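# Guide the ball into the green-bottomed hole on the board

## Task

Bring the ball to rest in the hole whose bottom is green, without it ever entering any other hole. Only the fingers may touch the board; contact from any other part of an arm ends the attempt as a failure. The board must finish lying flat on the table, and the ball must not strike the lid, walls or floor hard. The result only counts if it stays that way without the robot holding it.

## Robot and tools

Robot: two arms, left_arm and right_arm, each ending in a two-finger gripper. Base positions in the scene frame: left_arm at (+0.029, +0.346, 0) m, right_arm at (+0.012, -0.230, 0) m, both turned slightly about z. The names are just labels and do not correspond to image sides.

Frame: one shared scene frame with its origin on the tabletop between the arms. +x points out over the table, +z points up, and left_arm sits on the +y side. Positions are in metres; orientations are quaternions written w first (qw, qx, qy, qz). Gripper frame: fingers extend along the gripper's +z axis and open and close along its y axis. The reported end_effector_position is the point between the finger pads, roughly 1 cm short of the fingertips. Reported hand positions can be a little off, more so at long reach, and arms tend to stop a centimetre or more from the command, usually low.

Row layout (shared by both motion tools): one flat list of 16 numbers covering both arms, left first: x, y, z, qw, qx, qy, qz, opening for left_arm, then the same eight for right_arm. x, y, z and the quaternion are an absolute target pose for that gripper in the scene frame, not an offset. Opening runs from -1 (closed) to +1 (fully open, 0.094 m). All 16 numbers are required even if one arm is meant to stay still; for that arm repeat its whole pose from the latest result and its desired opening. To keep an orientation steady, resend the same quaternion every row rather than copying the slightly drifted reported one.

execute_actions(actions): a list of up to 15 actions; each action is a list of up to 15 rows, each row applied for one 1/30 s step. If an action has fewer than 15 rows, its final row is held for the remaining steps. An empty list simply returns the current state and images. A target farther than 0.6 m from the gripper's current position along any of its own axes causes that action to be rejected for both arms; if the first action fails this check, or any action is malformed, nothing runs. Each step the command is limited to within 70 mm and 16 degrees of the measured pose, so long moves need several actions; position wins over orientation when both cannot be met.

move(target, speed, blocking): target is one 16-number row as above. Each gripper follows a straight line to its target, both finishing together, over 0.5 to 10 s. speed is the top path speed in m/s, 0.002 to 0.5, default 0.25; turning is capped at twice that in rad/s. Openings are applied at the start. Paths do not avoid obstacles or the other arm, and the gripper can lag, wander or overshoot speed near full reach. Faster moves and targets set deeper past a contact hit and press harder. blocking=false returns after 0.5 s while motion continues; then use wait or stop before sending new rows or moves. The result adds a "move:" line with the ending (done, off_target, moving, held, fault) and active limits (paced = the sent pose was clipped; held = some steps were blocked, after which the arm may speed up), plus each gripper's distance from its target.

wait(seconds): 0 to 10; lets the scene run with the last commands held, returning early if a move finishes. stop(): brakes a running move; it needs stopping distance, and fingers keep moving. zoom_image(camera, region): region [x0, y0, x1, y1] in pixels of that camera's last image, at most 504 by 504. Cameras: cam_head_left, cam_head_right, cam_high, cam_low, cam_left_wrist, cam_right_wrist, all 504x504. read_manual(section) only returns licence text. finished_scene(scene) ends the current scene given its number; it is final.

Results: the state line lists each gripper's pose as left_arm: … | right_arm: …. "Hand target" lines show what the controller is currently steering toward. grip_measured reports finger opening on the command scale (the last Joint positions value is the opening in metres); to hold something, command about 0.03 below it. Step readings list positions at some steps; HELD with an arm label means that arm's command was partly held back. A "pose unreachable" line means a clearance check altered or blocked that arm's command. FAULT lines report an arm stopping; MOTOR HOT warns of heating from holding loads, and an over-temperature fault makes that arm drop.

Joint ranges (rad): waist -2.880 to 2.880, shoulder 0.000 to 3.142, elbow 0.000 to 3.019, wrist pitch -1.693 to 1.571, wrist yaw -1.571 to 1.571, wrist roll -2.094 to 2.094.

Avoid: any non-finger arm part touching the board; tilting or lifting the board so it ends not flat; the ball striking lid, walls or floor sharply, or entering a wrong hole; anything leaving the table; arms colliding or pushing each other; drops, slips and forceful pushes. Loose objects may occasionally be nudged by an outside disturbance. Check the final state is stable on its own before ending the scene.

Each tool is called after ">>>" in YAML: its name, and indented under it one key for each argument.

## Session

>>> execute_actions:
  actions: []

Scene clock: 0.00 s.
left_arm: end_effector_position=(+0.4423, -0.2034, +0.3403) grip_measured=+1.000 end_effector_quat_wxyz=(+0.598, +0.336, +0.703, +0.191) | right_arm: end_effector_position=(+0.5622, -0.4908, +0.1984) grip_measured=+1.000 end_effector_quat_wxyz=(+0.553, +0.616, +0.561, -0.005)
Joint positions: left_arm=[-1.023  1.709  1.467 -0.138 -0.96   0.438  0.094] | right_arm=[-0.157  1.553  0.963  0.134  0.486  1.049  0.094]
Joint velocities: left_arm=[-0.024  0.005  0.002  0.002 -0.081 -0.007  0.   ] | right_arm=[ 0.005 -0.005  0.002 -0.017  0.037  0.037  0.   ]
Motor temperatures (°C, as the motors report them): left_arm=[22 22 22 19 18 20] | right_arm=[19 22 27 21 22 18]
Hand target (left_arm): +0.445, -0.208, +0.351; +0.605, +0.329, +0.702, +0.185
Hand target (right_arm): +0.569, -0.493, +0.207; +0.559, +0.615, +0.556, -0.001
camera_calibration (this result's frames):
cam_left_wrist: T_world_to_cam=[[-0.260136, -0.699253, -0.665863, 0.19448], [-0.618287, 0.650314, -0.441375, 0.561407], [0.741654, 0.296877, -0.60151, 0.0579332], [0, 0, 0, 1]] pos_world=[0.354735, -0.246299, 0.412135]
cam_right_wrist: T_world_to_cam=[[-0.692485, -0.238589, -0.680837, 0.404957], [-0.0611256, 0.959741, -0.274155, 0.567207], [0.718838, -0.148232, -0.67919, -0.218366], [0, 0, 0, 1]] pos_world=[0.472068, -0.480122, 0.282901]

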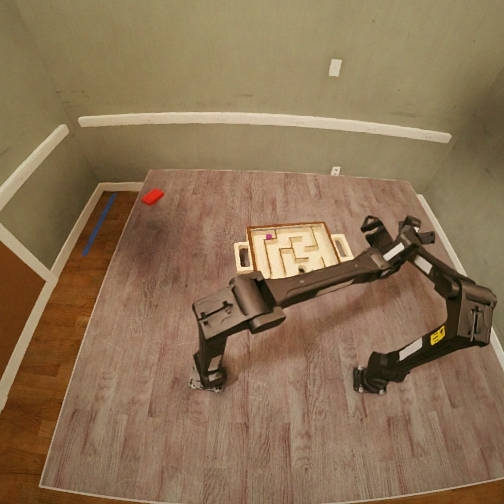

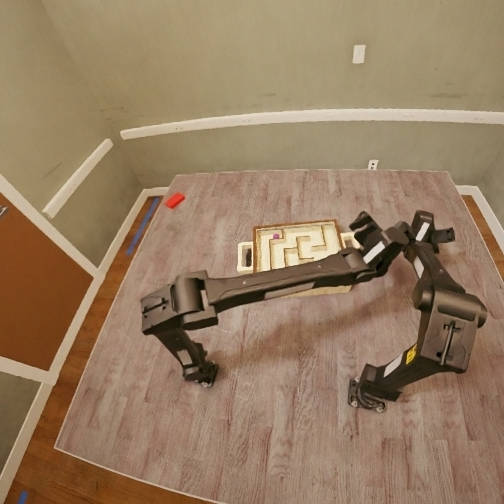

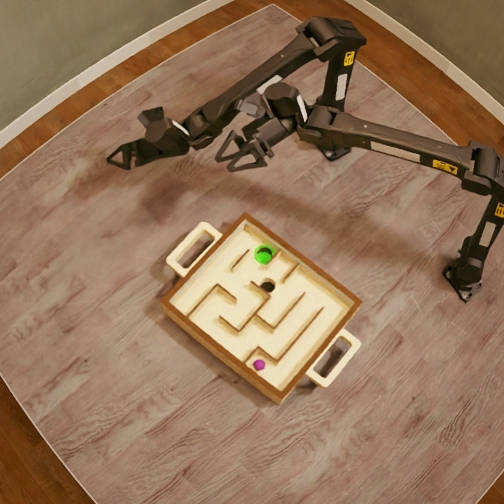

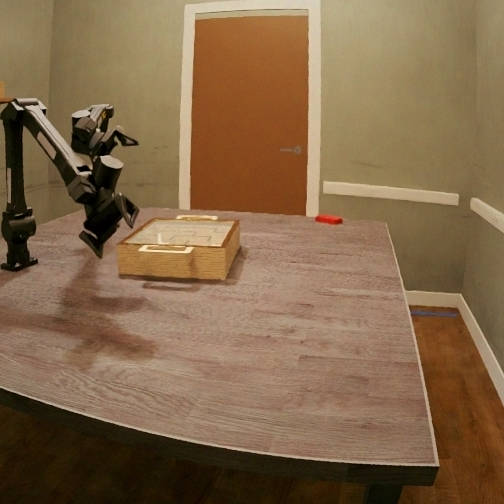

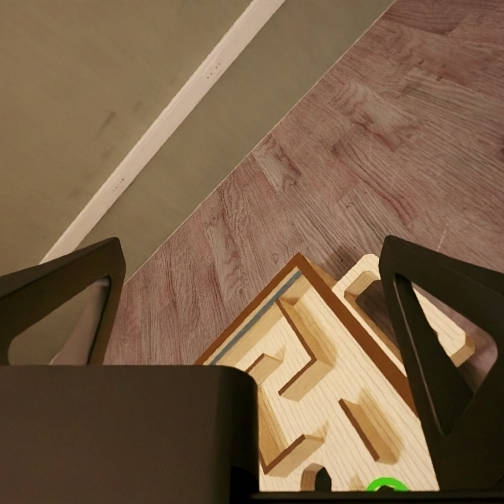

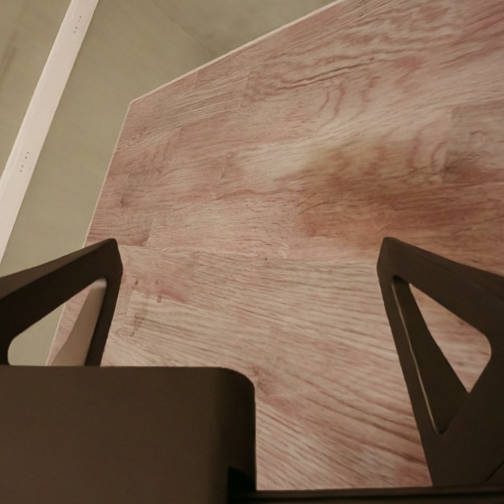

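>>> move:
  target: [0.489,0.2,0.3,0,-0.085,0.996,0,-0.2,0.569,-0.45,0.25,0,-0.085,0.996,0,-0.2]
  speed: 0.3

>>> move:
  target: [0.495,0.226,0.17,0,-0.085,0.996,0,-0.2,0.575,-0.221,0.17,0,-0.085,0.996,0,-0.2]
  speed: 0.2

>>> zoom_image:
  camera: "cam_high"
  region: [150,190,370,410]

Scene clock: 20.97 s.
left_arm: end_effector_position=(+0.4747, +0.2041, +0.2923) grip_measured=-0.197 end_effector_quat_wxyz=(-0.013, -0.094, +0.995, -0.004) | right_arm: end_effector_position=(+0.5517, -0.4467, +0.2539) grip_measured=-0.198 end_effector_quat_wxyz=(+0.002, -0.067, +0.998, +0.002)
Joint positions: left_arm=[-0.192  1.575  1.652 -1.668  0.017 -0.489  0.038] | right_arm=[-0.23   1.875  1.949 -1.642 -0.005 -0.515  0.038]
Joint velocities: left_arm=[-0.015  0.015 -0.002 -0.032 -0.051 -0.037 -0.   ] | right_arm=[ 0.005 -0.005 -0.017 -0.017  0.007 -0.051 -0.001]
Motor temperatures (°C, as the motors report them): left_arm=[22 23 26 19 18 20] | right_arm=[19 23 30 21 22 18]
Hand target (left_arm): +0.485, +0.200, +0.303; -0.005, -0.090, +0.996, -0.009
Hand target (right_arm): +0.564, -0.448, +0.251; +0.000, -0.077, +0.997, +0.002
Off the commanded pose (left_arm): 0.017 m, 2 deg.
Off the commanded pose (right_arm): 0.018 m, 2 deg.
move: off_target (left_arm, right_arm)
camera_calibration (this result's frames):
cam_left_wrist: T_world_to_cam=[[0.187912, -0.981933, 0.0222646, 0.0997495], [-0.77917, -0.135231, 0.612051, 0.223965], [-0.597983, -0.13236, -0.790505, 0.662849], [0, 0, 0, 1]] pos_world=[0.552135, 0.215969, 0.384686]
cam_right_wrist: T_world_to_cam=[[0.126999, -0.991883, -0.00634919, -0.513848], [-0.803511, -0.106629, 0.585662, 0.254357], [-0.581585, -0.0692767, -0.810531, 0.619462], [0, 0, 0, 1]] pos_world=[0.629906, -0.439641, 0.349864]

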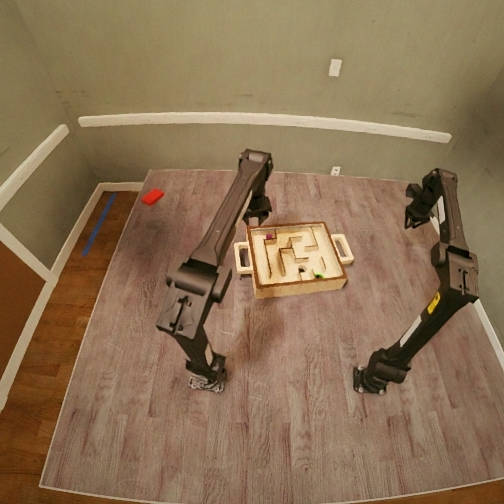

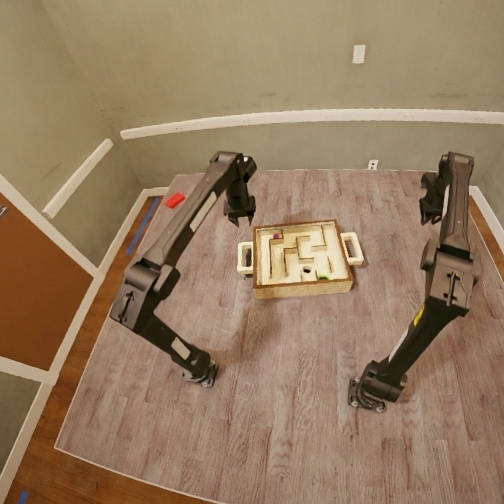

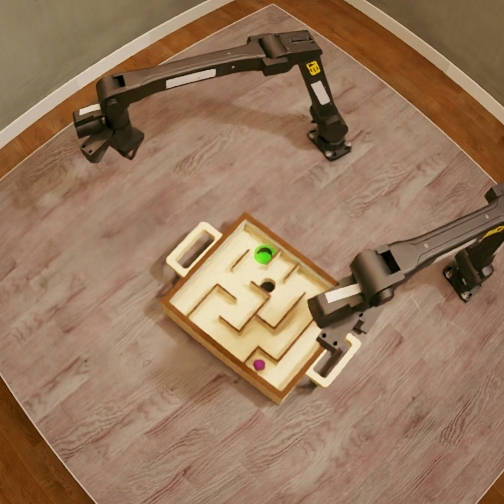

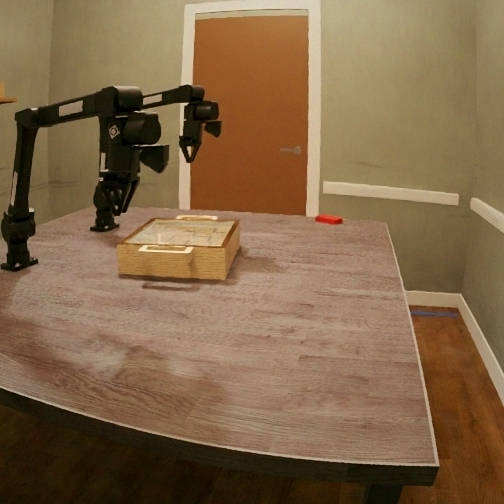

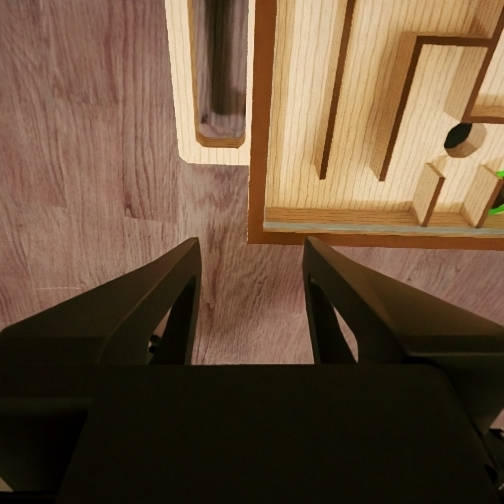

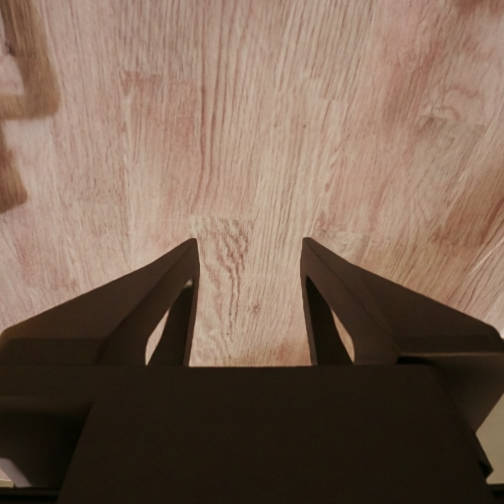

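Scene clock: 22.70 s.
left_arm: end_effector_position=(+0.4870, +0.2225, +0.1798) grip_measured=-0.197 end_effector_quat_wxyz=(+0.002, -0.083, +0.997, -0.003) | right_arm: end_effector_position=(+0.5735, -0.2169, +0.1727) grip_measured=-0.198 end_effector_quat_wxyz=(-0.007, -0.096, +0.995, +0.003)
Joint positions: left_arm=[-0.152  1.596  1.38  -1.349  0.004 -0.427  0.038] | right_arm=[ 0.175  1.84   1.685 -1.43  -0.005 -0.168  0.038]
Joint velocities: left_arm=[ 0.005 -0.015  0.017 -0.017  0.022  0.007  0.001] | right_arm=[ 0.015  0.005  0.002 -0.002 -0.066  0.022 -0.   ]
Motor temperatures (°C, as the motors report them): left_arm=[22 23 25 19 18 20] | right_arm=[19 23 30 21 22 18]
Hand target (left_arm): +0.492, +0.227, +0.170; +0.000, -0.085, +0.996, -0.000
Hand target (right_arm): +0.576, -0.221, +0.170; -0.002, -0.085, +0.996, +0.002
Off the commanded pose (left_arm): 0.013 m, 0 deg.
Off the commanded pose (right_arm): 0.005 m, 1 deg.
move: off_target (left_arm)
camera_calibration (this result's frames):
cam_left_wrist: T_world_to_cam=[[0.166117, -0.985839, 0.022939, 0.129398], [-0.800043, -0.121137, 0.587585, 0.316418], [-0.576486, -0.11596, -0.808837, 0.572902], [0, 0, 0, 1]] pos_world=[0.561923, 0.232329, 0.274494]
cam_right_wrist: T_world_to_cam=[[0.184106, -0.98285, -0.0105438, -0.319234], [-0.785022, -0.153488, 0.600151, 0.320682], [-0.591477, -0.102215, -0.799817, 0.578889], [0, 0, 0, 1]] pos_world=[0.652915, -0.205367, 0.267182]

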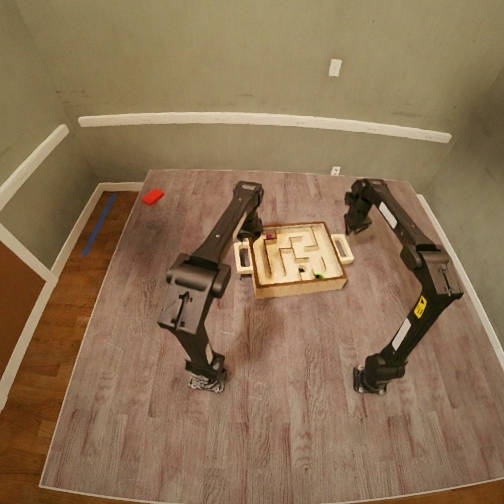

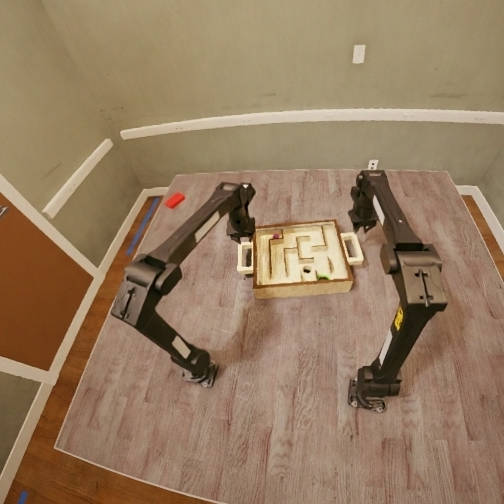

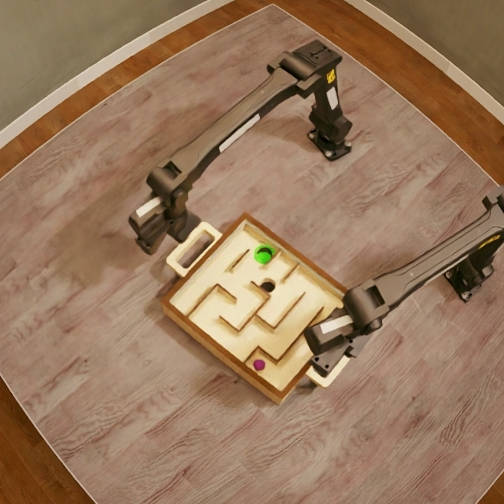

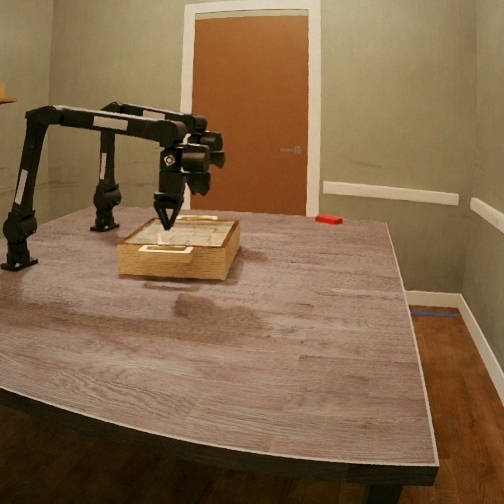

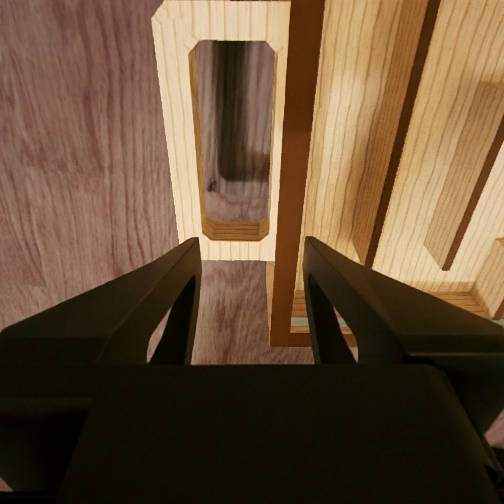

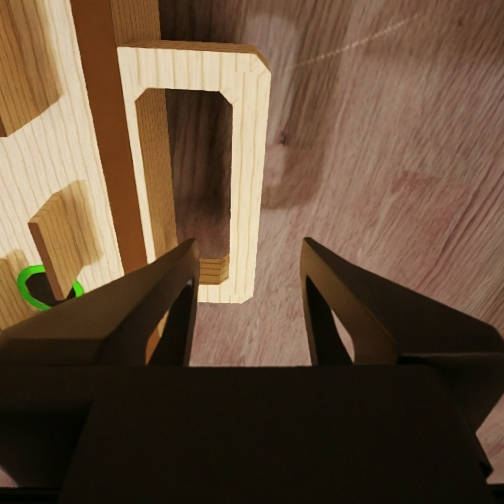

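Region (150, 190, 370, 410) of cam_high's 504x504 image, scaled by 2.291, with more detail than that image has.

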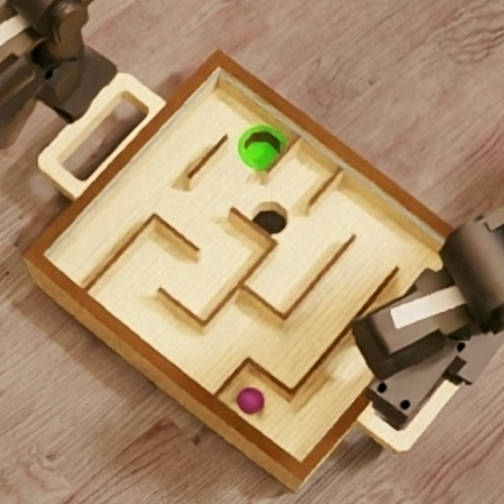

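>>> move:
  target: [0.504,0.254,0.12,0,-0.085,0.996,0,-0.2,0.574,-0.222,0.125,0,-0.085,0.996,0,-0.2]
  speed: 0.08

Scene clock: 31.57 s.
left_arm: end_effector_position=(+0.4990, +0.2502, +0.1308) grip_measured=-0.197 end_effector_quat_wxyz=(+0.004, -0.085, +0.996, -0.003) | right_arm: end_effector_position=(+0.5721, -0.2173, +0.1377) grip_measured=-0.198 end_effector_quat_wxyz=(+0.005, -0.094, +0.996, +0.001)
Joint positions: left_arm=[-0.09   1.643  1.305 -1.224  0.004 -0.368  0.038] | right_arm=[ 0.175  1.84   1.591 -1.313 -0.003 -0.166  0.038]
Joint velocities: left_arm=[-0.015  0.005 -0.012 -0.007 -0.095  0.051  0.   ] | right_arm=[-0.005 -0.005 -0.002 -0.012  0.007  0.007  0.001]
Motor temperatures (°C, as the motors report them): left_arm=[22 23 25 19 18 20] | right_arm=[19 24 29 21 22 18]
Hand target (left_arm): +0.502, +0.254, +0.120; +0.000, -0.085, +0.996, -0.001
Hand target (right_arm): +0.575, -0.222, +0.125; +0.000, -0.085, +0.996, +0.000
Off the commanded pose (left_arm): 0.012 m, 1 deg.
Off the commanded pose (right_arm): 0.014 m, 1 deg.
move: off_target (left_arm, right_arm)
camera_calibration (this result's frames):
cam_left_wrist: T_world_to_cam=[[0.1687, -0.985391, 0.023349, 0.154335], [-0.800997, -0.12325, 0.585845, 0.35935], [-0.574408, -0.117535, -0.810087, 0.542868], [0, 0, 0, 1]] pos_world=[0.57363, 0.260177, 0.225643]
cam_right_wrist: T_world_to_cam=[[0.182034, -0.983283, -0.00417883, -0.319609], [-0.799152, -0.15042, 0.582006, 0.351731], [-0.572905, -0.102605, -0.813174, 0.541146], [0, 0, 0, 1]] pos_world=[0.649292, -0.205835, 0.234]

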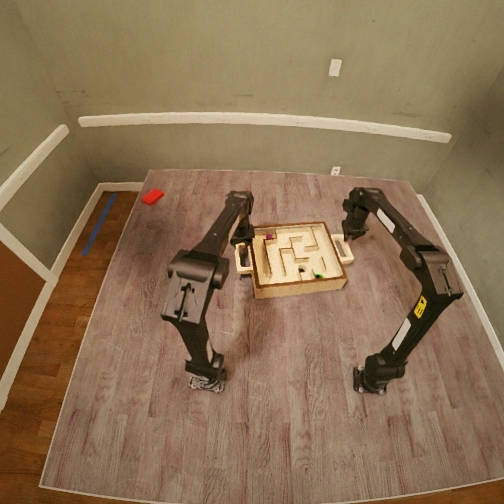

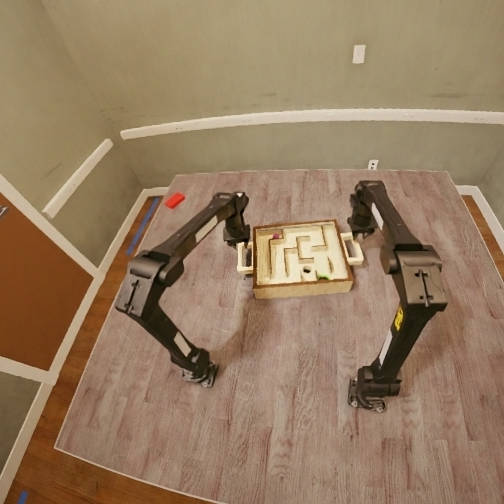

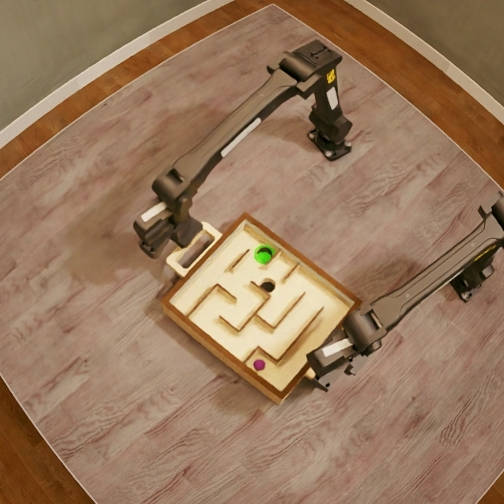

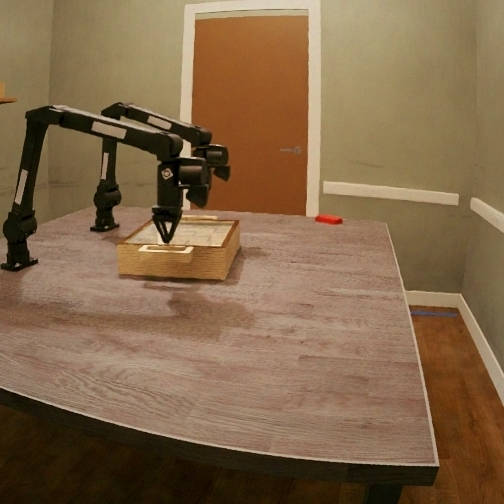

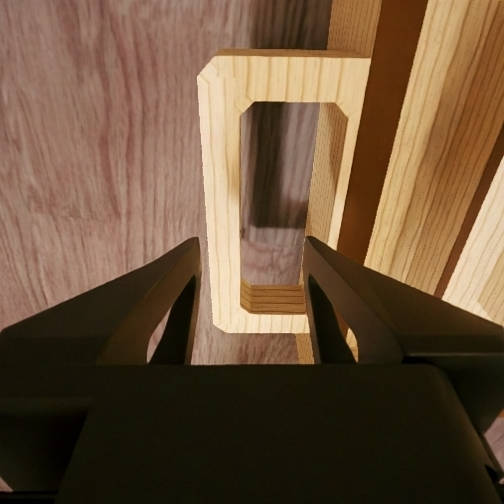

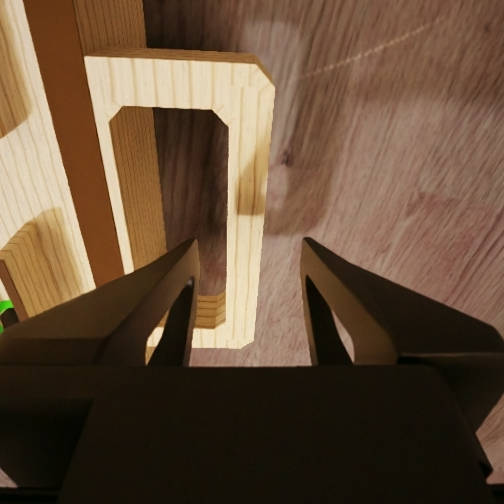

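>>> move:
  target: [0.502,0.267,0.115,0,-0.085,0.996,0,-0.2,0.574,-0.222,0.115,0,-0.085,0.996,0,-0.2]
  speed: 0.04

Scene clock: 36.97 s.
left_arm: end_effector_position=(+0.4990, +0.2628, +0.1252) grip_measured=-0.197 end_effector_quat_wxyz=(+0.003, -0.085, +0.996, -0.003) | right_arm: end_effector_position=(+0.5719, -0.2174, +0.1311) grip_measured=-0.198 end_effector_quat_wxyz=(+0.008, -0.094, +0.996, +0.001)
Joint positions: left_arm=[-0.064  1.643  1.289 -1.21   0.003 -0.343  0.038] | right_arm=[ 0.175  1.84   1.573 -1.289 -0.002 -0.166  0.038]
Joint velocities: left_arm=[-0.005 -0.024  0.002 -0.017  0.037 -0.037  0.001] | right_arm=[-0.015 -0.005 -0.007 -0.007 -0.066  0.051  0.   ]
Motor temperatures (°C, as the motors report them): left_arm=[22 23 25 19 18 20] | right_arm=[19 24 29 21 22 18]
Hand target (left_arm): +0.501, +0.267, +0.115; -0.000, -0.085, +0.996, -0.000
Hand target (right_arm): +0.574, -0.222, +0.115; +0.000, -0.085, +0.996, -0.000
Off the commanded pose (left_arm): 0.011 m, 0 deg.
Off the commanded pose (right_arm): 0.017 m, 1 deg.
move: off_target (left_arm, right_arm)
camera_calibration (this result's frames):
cam_left_wrist: T_world_to_cam=[[0.169477, -0.985279, 0.0224376, 0.166644], [-0.800358, -0.124313, 0.586492, 0.36413], [-0.575069, -0.117355, -0.809644, 0.540062], [0, 0, 0, 1]] pos_world=[0.573765, 0.272836, 0.219959]
cam_right_wrist: T_world_to_cam=[[0.182052, -0.983285, -0.00277088, -0.319873], [-0.802914, -0.150283, 0.57684, 0.358304], [-0.567614, -0.10279, -0.816853, 0.533099], [0, 0, 0, 1]] pos_world=[0.648516, -0.205882, 0.227893]

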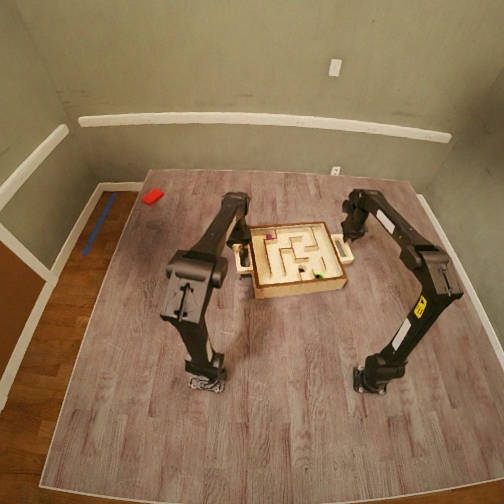

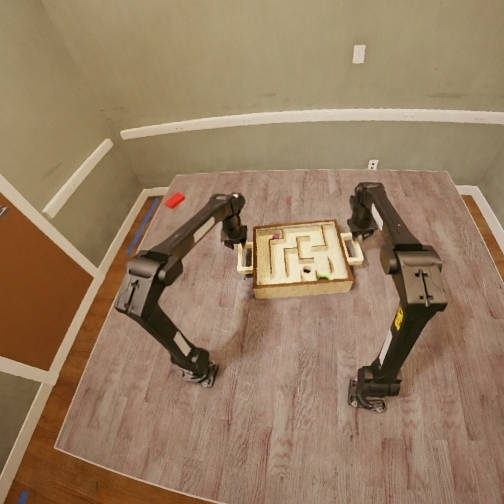

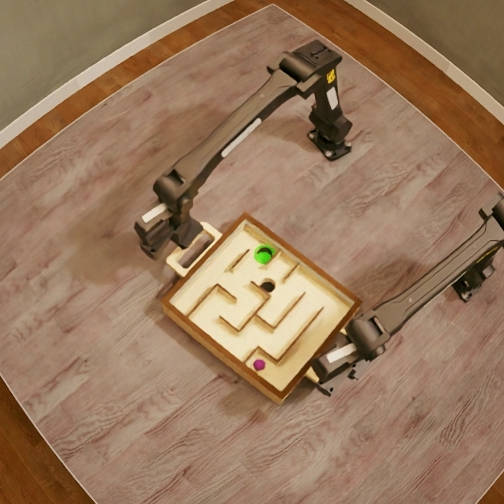

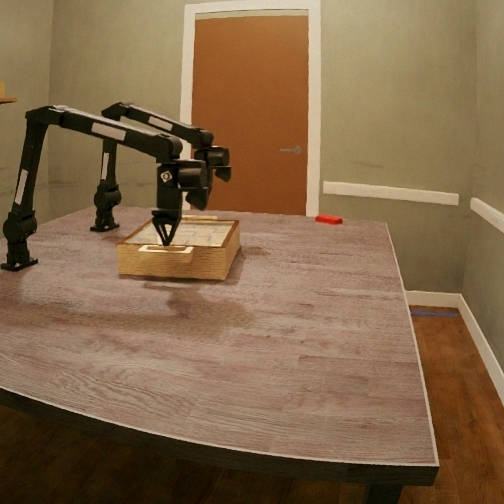

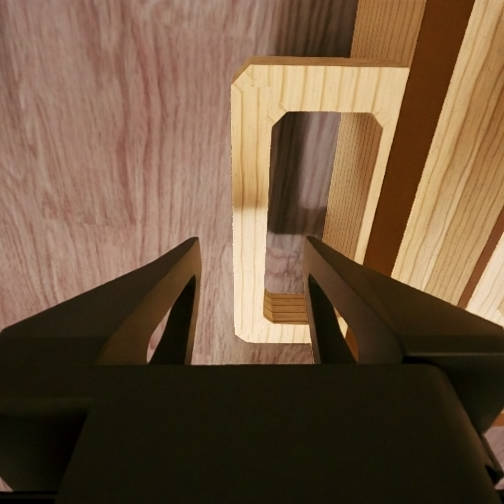

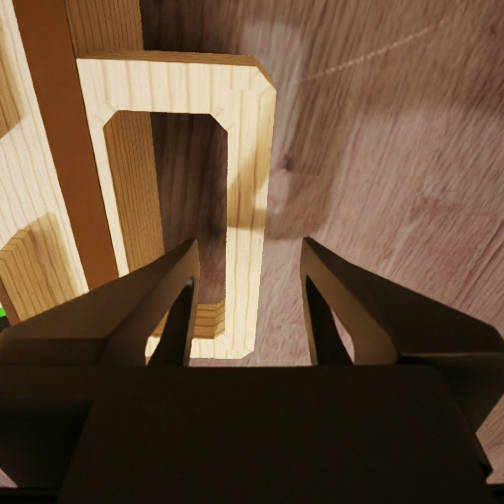

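>>> move:
  target: [0.502,0.267,0.066,0,-0.085,0.996,0,-0.2,0.574,-0.222,0.064,0,-0.085,0.996,0,-0.2]
  speed: 0.05

Scene clock: 43.90 s.
left_arm: end_effector_position=(+0.4992, +0.2628, +0.0789) grip_measured=-0.197 end_effector_quat_wxyz=(+0.006, -0.084, +0.996, -0.003) | right_arm: end_effector_position=(+0.5737, -0.2174, +0.0840) grip_measured=-0.198 end_effector_quat_wxyz=(+0.011, -0.094, +0.995, +0.000)
Joint positions: left_arm=[-0.064  1.689  1.217 -1.086  0.003 -0.341  0.038] | right_arm=[ 0.175  1.879  1.502 -1.171 -0.002 -0.166  0.038]
Joint velocities: left_arm=[-0.015  0.005  0.007 -0.017 -0.051 -0.022  0.   ] | right_arm=[-0.005 -0.015  0.002  0.002 -0.022 -0.022  0.001]
Motor temperatures (°C, as the motors report them): left_arm=[22 23 24 19 18 20] | right_arm=[19 24 29 21 22 18]
Hand target (left_arm): +0.500, +0.267, +0.067; -0.000, -0.085, +0.996, -0.000
Hand target (right_arm): +0.575, -0.222, +0.064; -0.000, -0.085, +0.996, -0.000
Off the commanded pose (left_arm): 0.014 m, 1 deg.
Off the commanded pose (right_arm): 0.021 m, 2 deg.
move: off_target (left_arm, right_arm)
camera_calibration (this result's frames):
cam_left_wrist: T_world_to_cam=[[0.16786, -0.985517, 0.0240863, 0.168375], [-0.803407, -0.122601, 0.582671, 0.39274], [-0.571279, -0.117158, -0.812351, 0.500957], [0, 0, 0, 1]] pos_world=[0.573453, 0.272777, 0.174059]
cam_right_wrist: T_world_to_cam=[[0.182059, -0.983287, -0.00136289, -0.320478], [-0.806643, -0.150145, 0.571649, 0.389495], [-0.5623, -0.102974, -0.820497, 0.492918], [0, 0, 0, 1]] pos_world=[0.649698, -0.205883, 0.181347]

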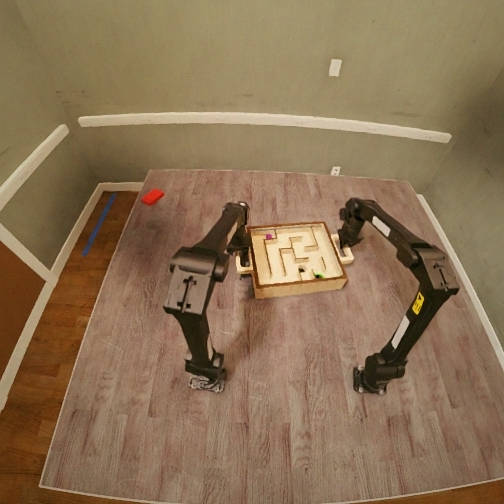

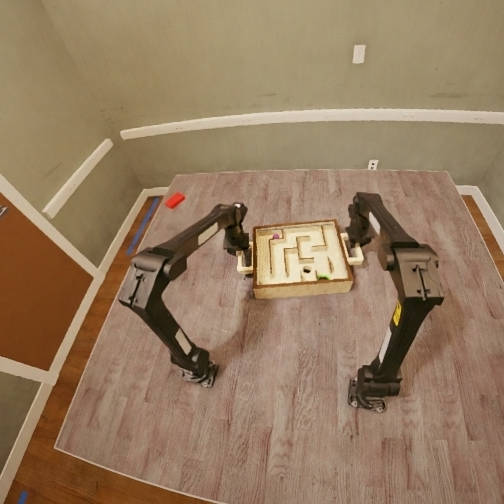

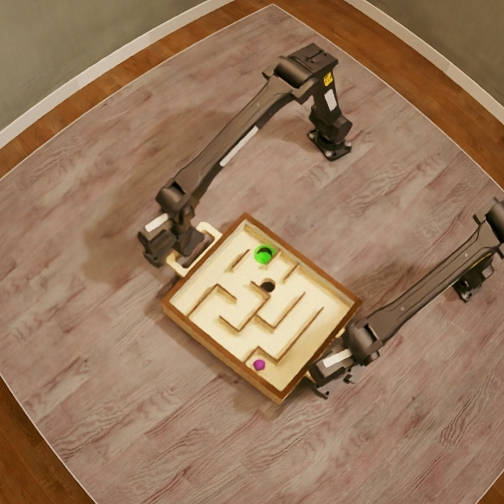

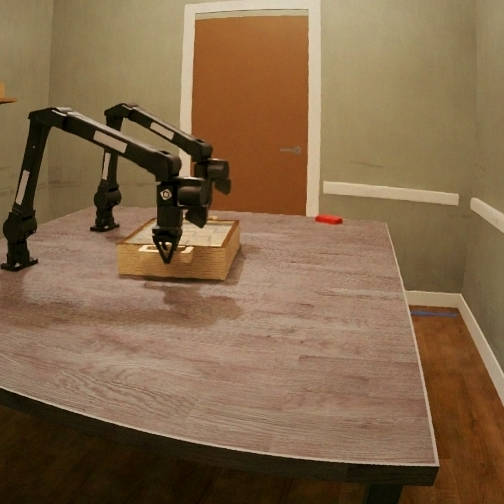

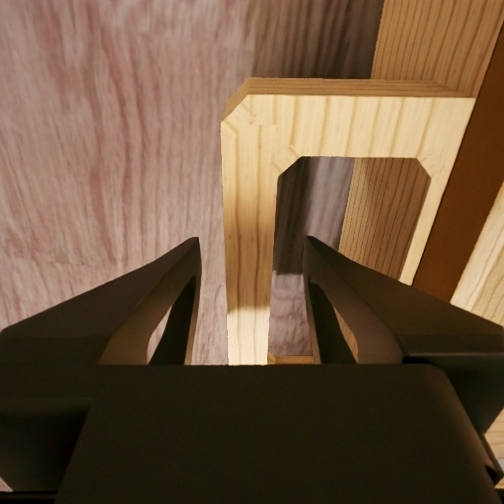

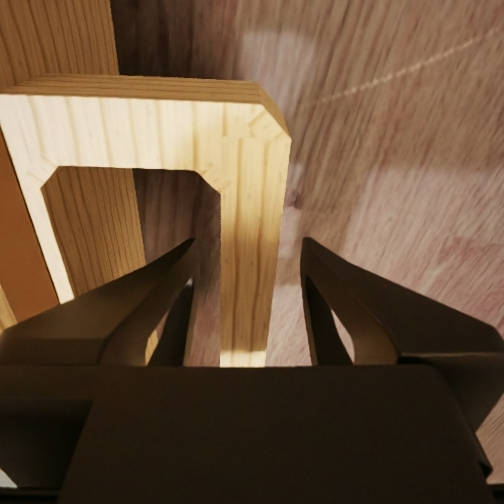

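>>> move:
  target: [0.488,0.265,0.064,0,-0.085,0.996,0,-0.2,0.56,-0.224,0.054,0,-0.085,0.996,0,-0.2]
  speed: 0.03

Scene clock: 51.17 s.
left_arm: end_effector_position=(+0.4861, +0.2651, +0.0653) grip_measured=-0.197 end_effector_quat_wxyz=(-0.006, -0.084, +0.996, -0.000) | right_arm: end_effector_position=(+0.5593, -0.2186, +0.0622) grip_measured=-0.198 end_effector_quat_wxyz=(+0.001, -0.094, +0.996, +0.001)
Joint positions: left_arm=[-0.064  1.689  1.176 -1.07   0.003 -0.341  0.038] | right_arm=[ 0.174  1.879  1.44  -1.129 -0.002 -0.166  0.038]
Joint velocities: left_arm=[-0.015 -0.005 -0.002  0.007 -0.022  0.066 -0.   ] | right_arm=[-0.015 -0.005  0.007  0.017 -0.037  0.037 -0.001]
Motor temperatures (°C, as the motors report them): left_arm=[22 23 24 19 18 20] | right_arm=[19 24 29 21 22 18]
Hand target (left_arm): +0.488, +0.265, +0.064; -0.000, -0.085, +0.996, -0.000
Hand target (right_arm): +0.561, -0.224, +0.054; +0.000, -0.085, +0.996, -0.000
Off the commanded pose (left_arm): 0.002 m, 1 deg.
Off the commanded pose (right_arm): 0.010 m, 1 deg.
move: done
camera_calibration (this result's frames):
cam_left_wrist: T_world_to_cam=[[0.168341, -0.9856, 0.0159211, 0.173471], [-0.789167, -0.125077, 0.601308, 0.382931], [-0.590658, -0.113789, -0.798859, 0.490327], [0, 0, 0, 1]] pos_world=[0.56261, 0.274662, 0.158681]
cam_right_wrist: T_world_to_cam=[[0.180498, -0.983565, -0.00457811, -0.318029], [-0.795152, -0.148658, 0.587907, 0.383091], [-0.578925, -0.102476, -0.808916, 0.475471], [0, 0, 0, 1]] pos_world=[0.637281, -0.207129, 0.157938]

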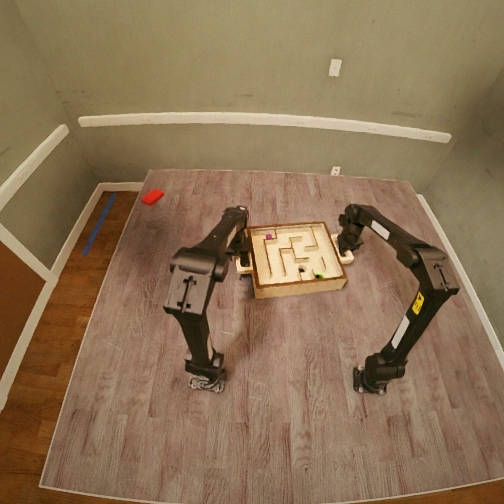

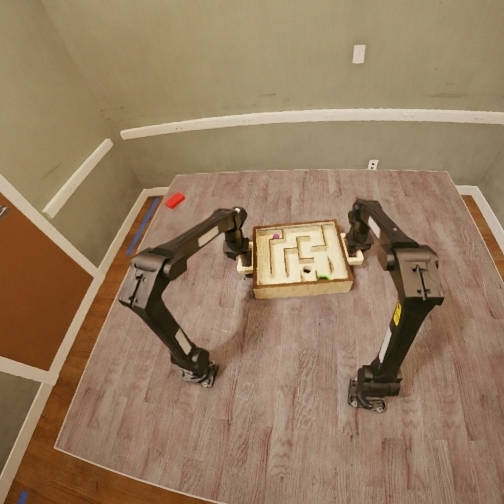

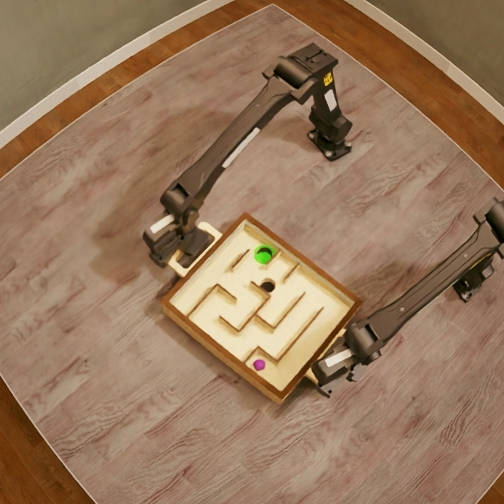

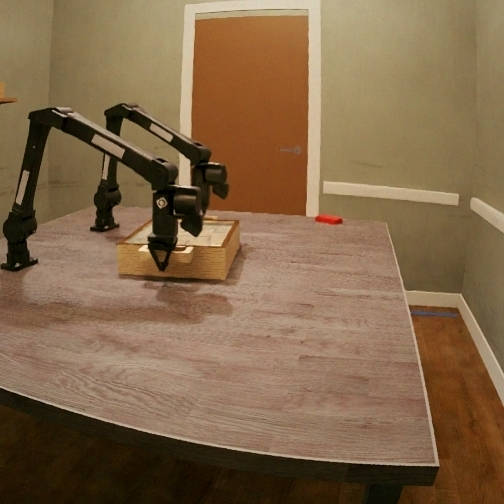

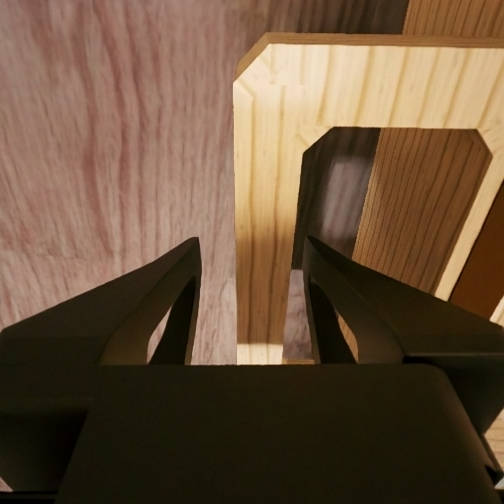

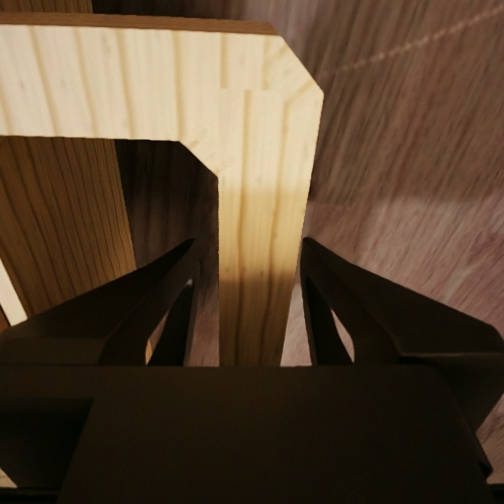

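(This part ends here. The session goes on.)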